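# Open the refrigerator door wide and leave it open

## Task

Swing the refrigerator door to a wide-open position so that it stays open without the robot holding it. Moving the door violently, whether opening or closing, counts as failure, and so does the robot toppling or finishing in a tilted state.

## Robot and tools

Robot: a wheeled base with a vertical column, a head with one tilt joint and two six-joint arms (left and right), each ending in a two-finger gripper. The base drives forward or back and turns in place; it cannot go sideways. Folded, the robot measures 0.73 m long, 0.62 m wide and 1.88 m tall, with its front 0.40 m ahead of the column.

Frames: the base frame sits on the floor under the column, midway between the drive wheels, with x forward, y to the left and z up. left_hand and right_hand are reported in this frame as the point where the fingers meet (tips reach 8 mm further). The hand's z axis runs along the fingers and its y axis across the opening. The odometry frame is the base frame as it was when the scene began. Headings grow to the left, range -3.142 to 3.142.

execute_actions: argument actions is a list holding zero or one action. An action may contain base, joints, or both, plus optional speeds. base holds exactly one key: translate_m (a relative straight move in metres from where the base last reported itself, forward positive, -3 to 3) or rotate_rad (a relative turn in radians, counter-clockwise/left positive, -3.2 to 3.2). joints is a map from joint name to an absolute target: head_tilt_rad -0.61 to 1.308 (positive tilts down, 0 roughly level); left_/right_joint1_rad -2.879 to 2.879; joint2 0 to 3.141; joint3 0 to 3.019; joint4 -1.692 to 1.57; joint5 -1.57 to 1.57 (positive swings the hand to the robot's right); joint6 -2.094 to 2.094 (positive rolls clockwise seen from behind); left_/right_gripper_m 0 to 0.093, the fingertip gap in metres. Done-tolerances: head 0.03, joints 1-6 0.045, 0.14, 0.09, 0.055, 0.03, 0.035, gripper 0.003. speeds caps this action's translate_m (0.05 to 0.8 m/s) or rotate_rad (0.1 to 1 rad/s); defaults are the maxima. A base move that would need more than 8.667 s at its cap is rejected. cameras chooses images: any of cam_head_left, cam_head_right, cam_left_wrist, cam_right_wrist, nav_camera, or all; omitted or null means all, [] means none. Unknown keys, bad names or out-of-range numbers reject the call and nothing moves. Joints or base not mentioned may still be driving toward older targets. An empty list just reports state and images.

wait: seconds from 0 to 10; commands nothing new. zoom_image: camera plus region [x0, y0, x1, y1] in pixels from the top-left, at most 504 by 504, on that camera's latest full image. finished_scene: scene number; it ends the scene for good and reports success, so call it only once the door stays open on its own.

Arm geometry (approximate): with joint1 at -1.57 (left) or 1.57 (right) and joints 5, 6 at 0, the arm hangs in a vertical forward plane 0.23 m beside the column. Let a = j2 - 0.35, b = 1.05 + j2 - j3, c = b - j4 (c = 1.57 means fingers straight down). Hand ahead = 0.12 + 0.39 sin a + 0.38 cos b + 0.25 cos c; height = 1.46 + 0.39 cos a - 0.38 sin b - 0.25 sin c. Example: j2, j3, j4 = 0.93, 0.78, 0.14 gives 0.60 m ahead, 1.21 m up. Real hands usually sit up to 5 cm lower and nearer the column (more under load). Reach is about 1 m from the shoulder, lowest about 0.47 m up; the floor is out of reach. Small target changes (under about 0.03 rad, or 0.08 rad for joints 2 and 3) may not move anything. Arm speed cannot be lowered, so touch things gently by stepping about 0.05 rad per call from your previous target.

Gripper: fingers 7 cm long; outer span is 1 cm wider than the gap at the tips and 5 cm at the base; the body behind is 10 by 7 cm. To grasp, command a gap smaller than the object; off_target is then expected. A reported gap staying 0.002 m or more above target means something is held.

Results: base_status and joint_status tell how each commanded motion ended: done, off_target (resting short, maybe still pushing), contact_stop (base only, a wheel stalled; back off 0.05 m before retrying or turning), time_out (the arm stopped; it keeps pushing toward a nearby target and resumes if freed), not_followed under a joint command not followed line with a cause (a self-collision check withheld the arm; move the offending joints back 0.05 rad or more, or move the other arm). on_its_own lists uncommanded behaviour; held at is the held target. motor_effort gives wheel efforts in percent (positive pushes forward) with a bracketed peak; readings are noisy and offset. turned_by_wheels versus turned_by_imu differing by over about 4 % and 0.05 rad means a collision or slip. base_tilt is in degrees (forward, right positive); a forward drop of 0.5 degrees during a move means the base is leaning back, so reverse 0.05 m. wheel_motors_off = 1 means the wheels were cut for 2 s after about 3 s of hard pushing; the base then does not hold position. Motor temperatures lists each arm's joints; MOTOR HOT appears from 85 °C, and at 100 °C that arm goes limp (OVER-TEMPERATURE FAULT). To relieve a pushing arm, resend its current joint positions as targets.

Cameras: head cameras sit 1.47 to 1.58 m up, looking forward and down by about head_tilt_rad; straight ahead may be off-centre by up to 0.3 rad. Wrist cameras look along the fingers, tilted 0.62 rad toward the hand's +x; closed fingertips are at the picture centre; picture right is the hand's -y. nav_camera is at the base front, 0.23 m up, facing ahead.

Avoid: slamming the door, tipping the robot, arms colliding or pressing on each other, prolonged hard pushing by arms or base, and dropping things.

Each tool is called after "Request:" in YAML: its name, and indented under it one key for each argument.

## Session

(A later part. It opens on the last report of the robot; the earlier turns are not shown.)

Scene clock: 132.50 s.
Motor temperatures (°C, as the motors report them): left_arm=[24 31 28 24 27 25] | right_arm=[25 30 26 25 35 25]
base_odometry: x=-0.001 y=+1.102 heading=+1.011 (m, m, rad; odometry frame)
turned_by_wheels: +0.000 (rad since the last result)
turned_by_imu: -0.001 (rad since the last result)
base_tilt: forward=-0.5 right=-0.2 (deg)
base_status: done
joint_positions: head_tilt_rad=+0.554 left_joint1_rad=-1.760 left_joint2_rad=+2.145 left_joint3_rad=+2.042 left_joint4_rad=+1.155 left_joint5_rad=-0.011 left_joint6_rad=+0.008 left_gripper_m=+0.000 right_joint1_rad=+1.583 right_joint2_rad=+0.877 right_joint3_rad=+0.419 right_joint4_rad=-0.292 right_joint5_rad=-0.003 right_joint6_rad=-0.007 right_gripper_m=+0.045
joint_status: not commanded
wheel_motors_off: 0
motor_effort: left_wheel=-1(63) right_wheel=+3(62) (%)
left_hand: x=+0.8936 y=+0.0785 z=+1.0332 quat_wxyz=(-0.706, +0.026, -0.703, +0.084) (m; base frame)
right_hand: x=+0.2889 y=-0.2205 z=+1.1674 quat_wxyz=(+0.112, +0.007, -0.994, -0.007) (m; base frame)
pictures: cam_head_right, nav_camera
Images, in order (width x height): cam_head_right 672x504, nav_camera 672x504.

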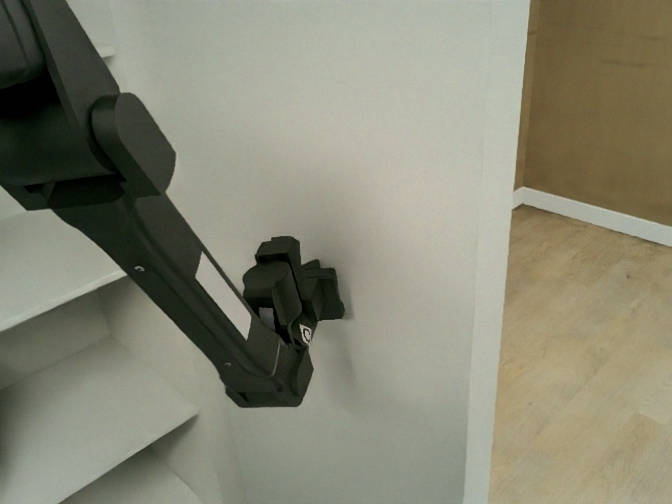

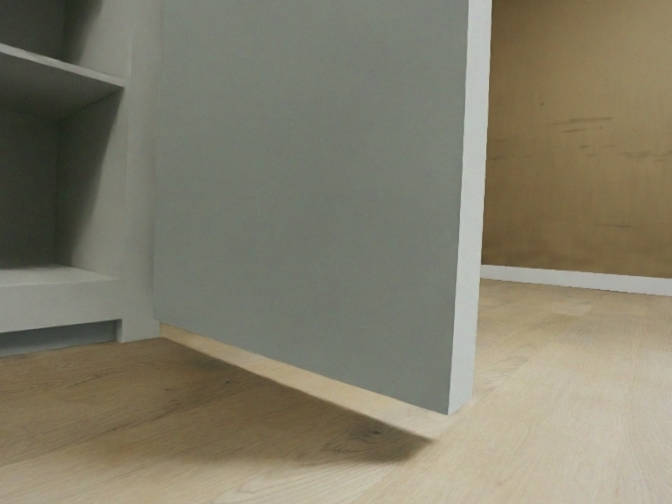

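About 88°; a bit more, then back off.

Request:
execute_actions:
  actions:
    - {"base":{"translate_m":0.05},"speeds":{"translate_m":0.1}}
  cameras: ["nav_camera"]

Request:
execute_actions:
  actions:
    - {"base":{"translate_m":-0.15}}
  cameras: ["nav_camera"]

Request:
wait:
  seconds: 4

Scene clock: 149.67 s.
Motor temperatures (°C, as the motors report them): left_arm=[24 31 28 24 27 25] | right_arm=[25 30 26 25 34 25]
base_odometry: x=+0.026 y=+1.145 heading=+1.012 (m, m, rad; odometry frame)
turned_by_wheels: +0.000 (rad since the last result)
turned_by_imu: -0.002 (rad since the last result)
base_tilt: forward=-0.6 right=-0.3 (deg)
base_status: done
joint_positions: head_tilt_rad=+0.554 left_joint1_rad=-1.723 left_joint2_rad=+2.176 left_joint3_rad=+2.010 left_joint4_rad=+1.165 left_joint5_rad=-0.032 left_joint6_rad=+0.008 left_gripper_m=+0.000 right_joint1_rad=+1.583 right_joint2_rad=+0.875 right_joint3_rad=+0.419 right_joint4_rad=-0.292 right_joint5_rad=-0.003 right_joint6_rad=-0.007 right_gripper_m=+0.045
joint_status: not commanded
wheel_motors_off: 0
motor_effort: left_wheel=+3(38) right_wheel=+3(50) (%)
left_hand: x=+0.8710 y=+0.1084 z=+0.9954 quat_wxyz=(-0.688, +0.026, -0.723, +0.059) (m; base frame)
right_hand: x=+0.2895 y=-0.2205 z=+1.1677 quat_wxyz=(+0.111, +0.007, -0.994, -0.007) (m; base frame)
pictures: nav_camera
Images, in order (width x height): nav_camera 672x504.

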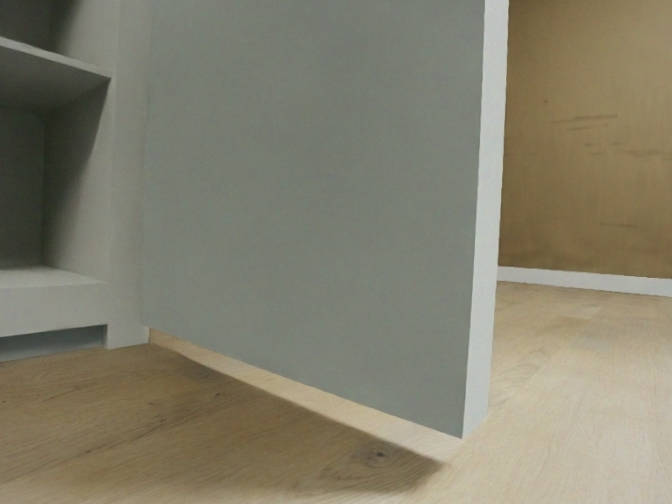

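Scene clock: 151.37 s.
Motor temperatures (°C, as the motors report them): left_arm=[24 31 28 24 27 25] | right_arm=[25 29 26 25 34 25]
base_odometry: x=-0.054 y=+1.017 heading=+1.013 (m, m, rad; odometry frame)
turned_by_wheels: +0.002 (rad since the last result)
turned_by_imu: +0.001 (rad since the last result)
base_tilt: forward=-0.5 right=-0.3 (deg)
base_status: done
joint_positions: head_tilt_rad=+0.555 left_joint1_rad=-1.769 left_joint2_rad=+2.165 left_joint3_rad=+2.018 left_joint4_rad=+1.161 left_joint5_rad=-0.003 left_joint6_rad=+0.008 left_gripper_m=+0.000 right_joint1_rad=+1.583 right_joint2_rad=+0.873 right_joint3_rad=+0.417 right_joint4_rad=-0.292 right_joint5_rad=-0.003 right_joint6_rad=-0.007 right_gripper_m=+0.045
joint_status: not commanded
wheel_motors_off: 0
motor_effort: left_wheel=+4(73) right_wheel=-2(67) (%)
left_hand: x=+0.8754 y=+0.0678 z=+1.0118 quat_wxyz=(-0.692, +0.022, -0.716, +0.092) (m; base frame)
right_hand: x=+0.2885 y=-0.2205 z=+1.1680 quat_wxyz=(+0.112, +0.007, -0.994, -0.007) (m; base frame)
pictures: nav_camera
Images, in order (width x height): nav_camera 672x504.

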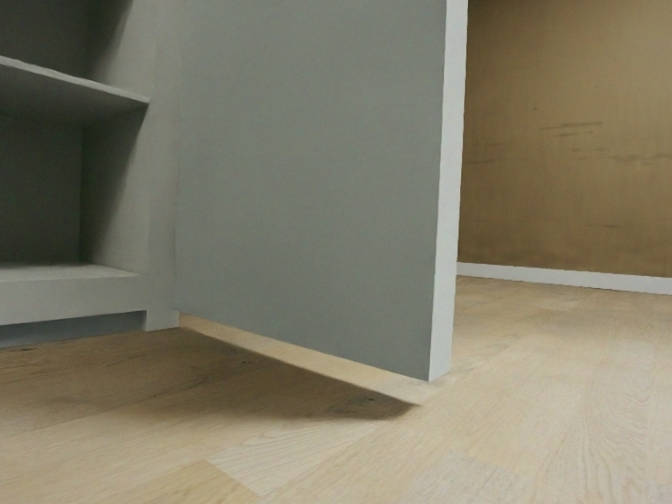

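Scene clock: 155.37 s.
Motor temperatures (°C, as the motors report them): left_arm=[24 31 29 24 27 25] | right_arm=[25 29 26 25 33 25]
base_odometry: x=-0.054 y=+1.017 heading=+1.013 (m, m, rad; odometry frame)
turned_by_wheels: +0.000 (rad since the last result)
turned_by_imu: -0.002 (rad since the last result)
base_tilt: forward=-0.6 right=-0.3 (deg)
base_status: done
joint_positions: head_tilt_rad=+0.555 left_joint1_rad=-1.769 left_joint2_rad=+2.165 left_joint3_rad=+2.018 left_joint4_rad=+1.161 left_joint5_rad=-0.003 left_joint6_rad=+0.008 left_gripper_m=+0.000 right_joint1_rad=+1.583 right_joint2_rad=+0.873 right_joint3_rad=+0.417 right_joint4_rad=-0.292 right_joint5_rad=-0.003 right_joint6_rad=-0.007 right_gripper_m=+0.045
joint_status: not commanded
wheel_motors_off: 0
motor_effort: left_wheel=+4(73) right_wheel=-2(67) (%)
left_hand: x=+0.8754 y=+0.0678 z=+1.0118 quat_wxyz=(-0.692, +0.022, -0.716, +0.092) (m; base frame)
right_hand: x=+0.2885 y=-0.2205 z=+1.1680 quat_wxyz=(+0.112, +0.007, -0.994, -0.007) (m; base frame)
wait: 4.00 s; at rest by 0.27 s
pictures: cam_head_left, cam_head_right, cam_left_wrist, cam_right_wrist, nav_camera
Images, in order (width x height): cam_head_left 672x504, cam_head_right 672x504, cam_left_wrist 504x504, cam_right_wrist 504x504, nav_camera 672x504.

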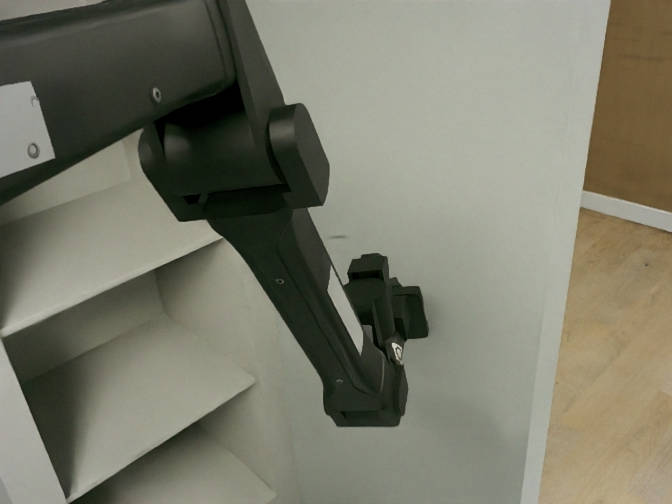

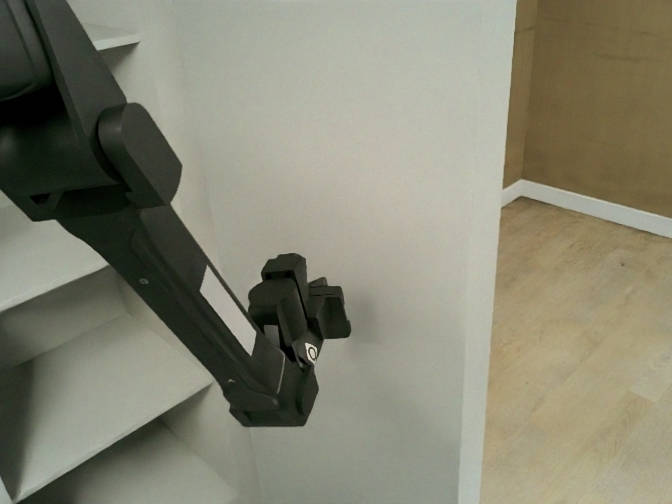

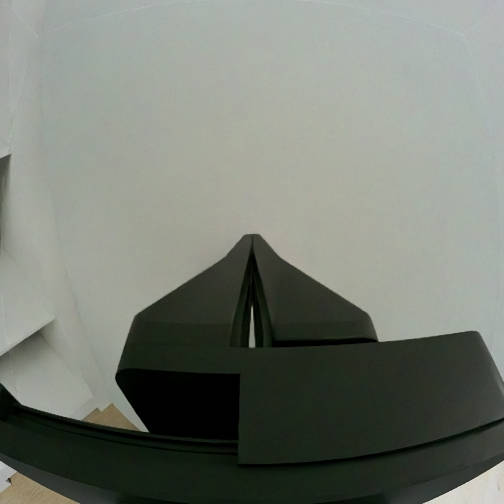

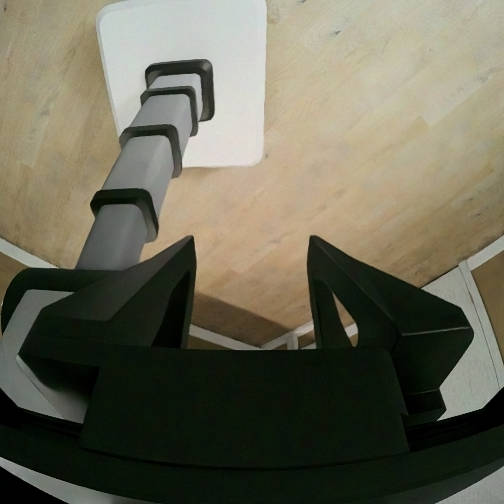

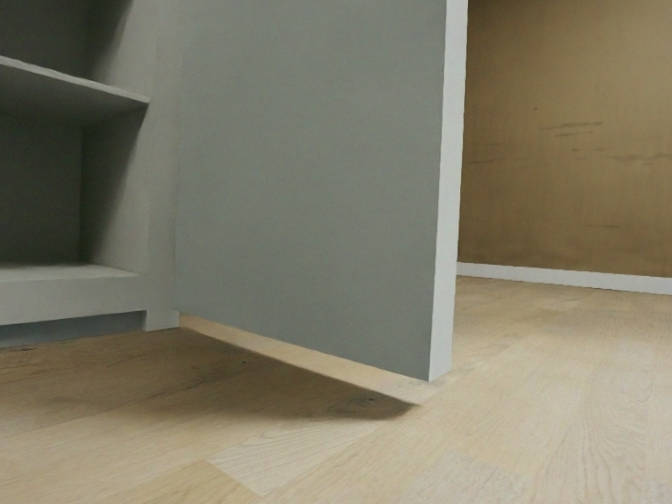

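The door is at its stop.

Request:
finished_scene:
  scene: 2

The scene is finished: the task was done.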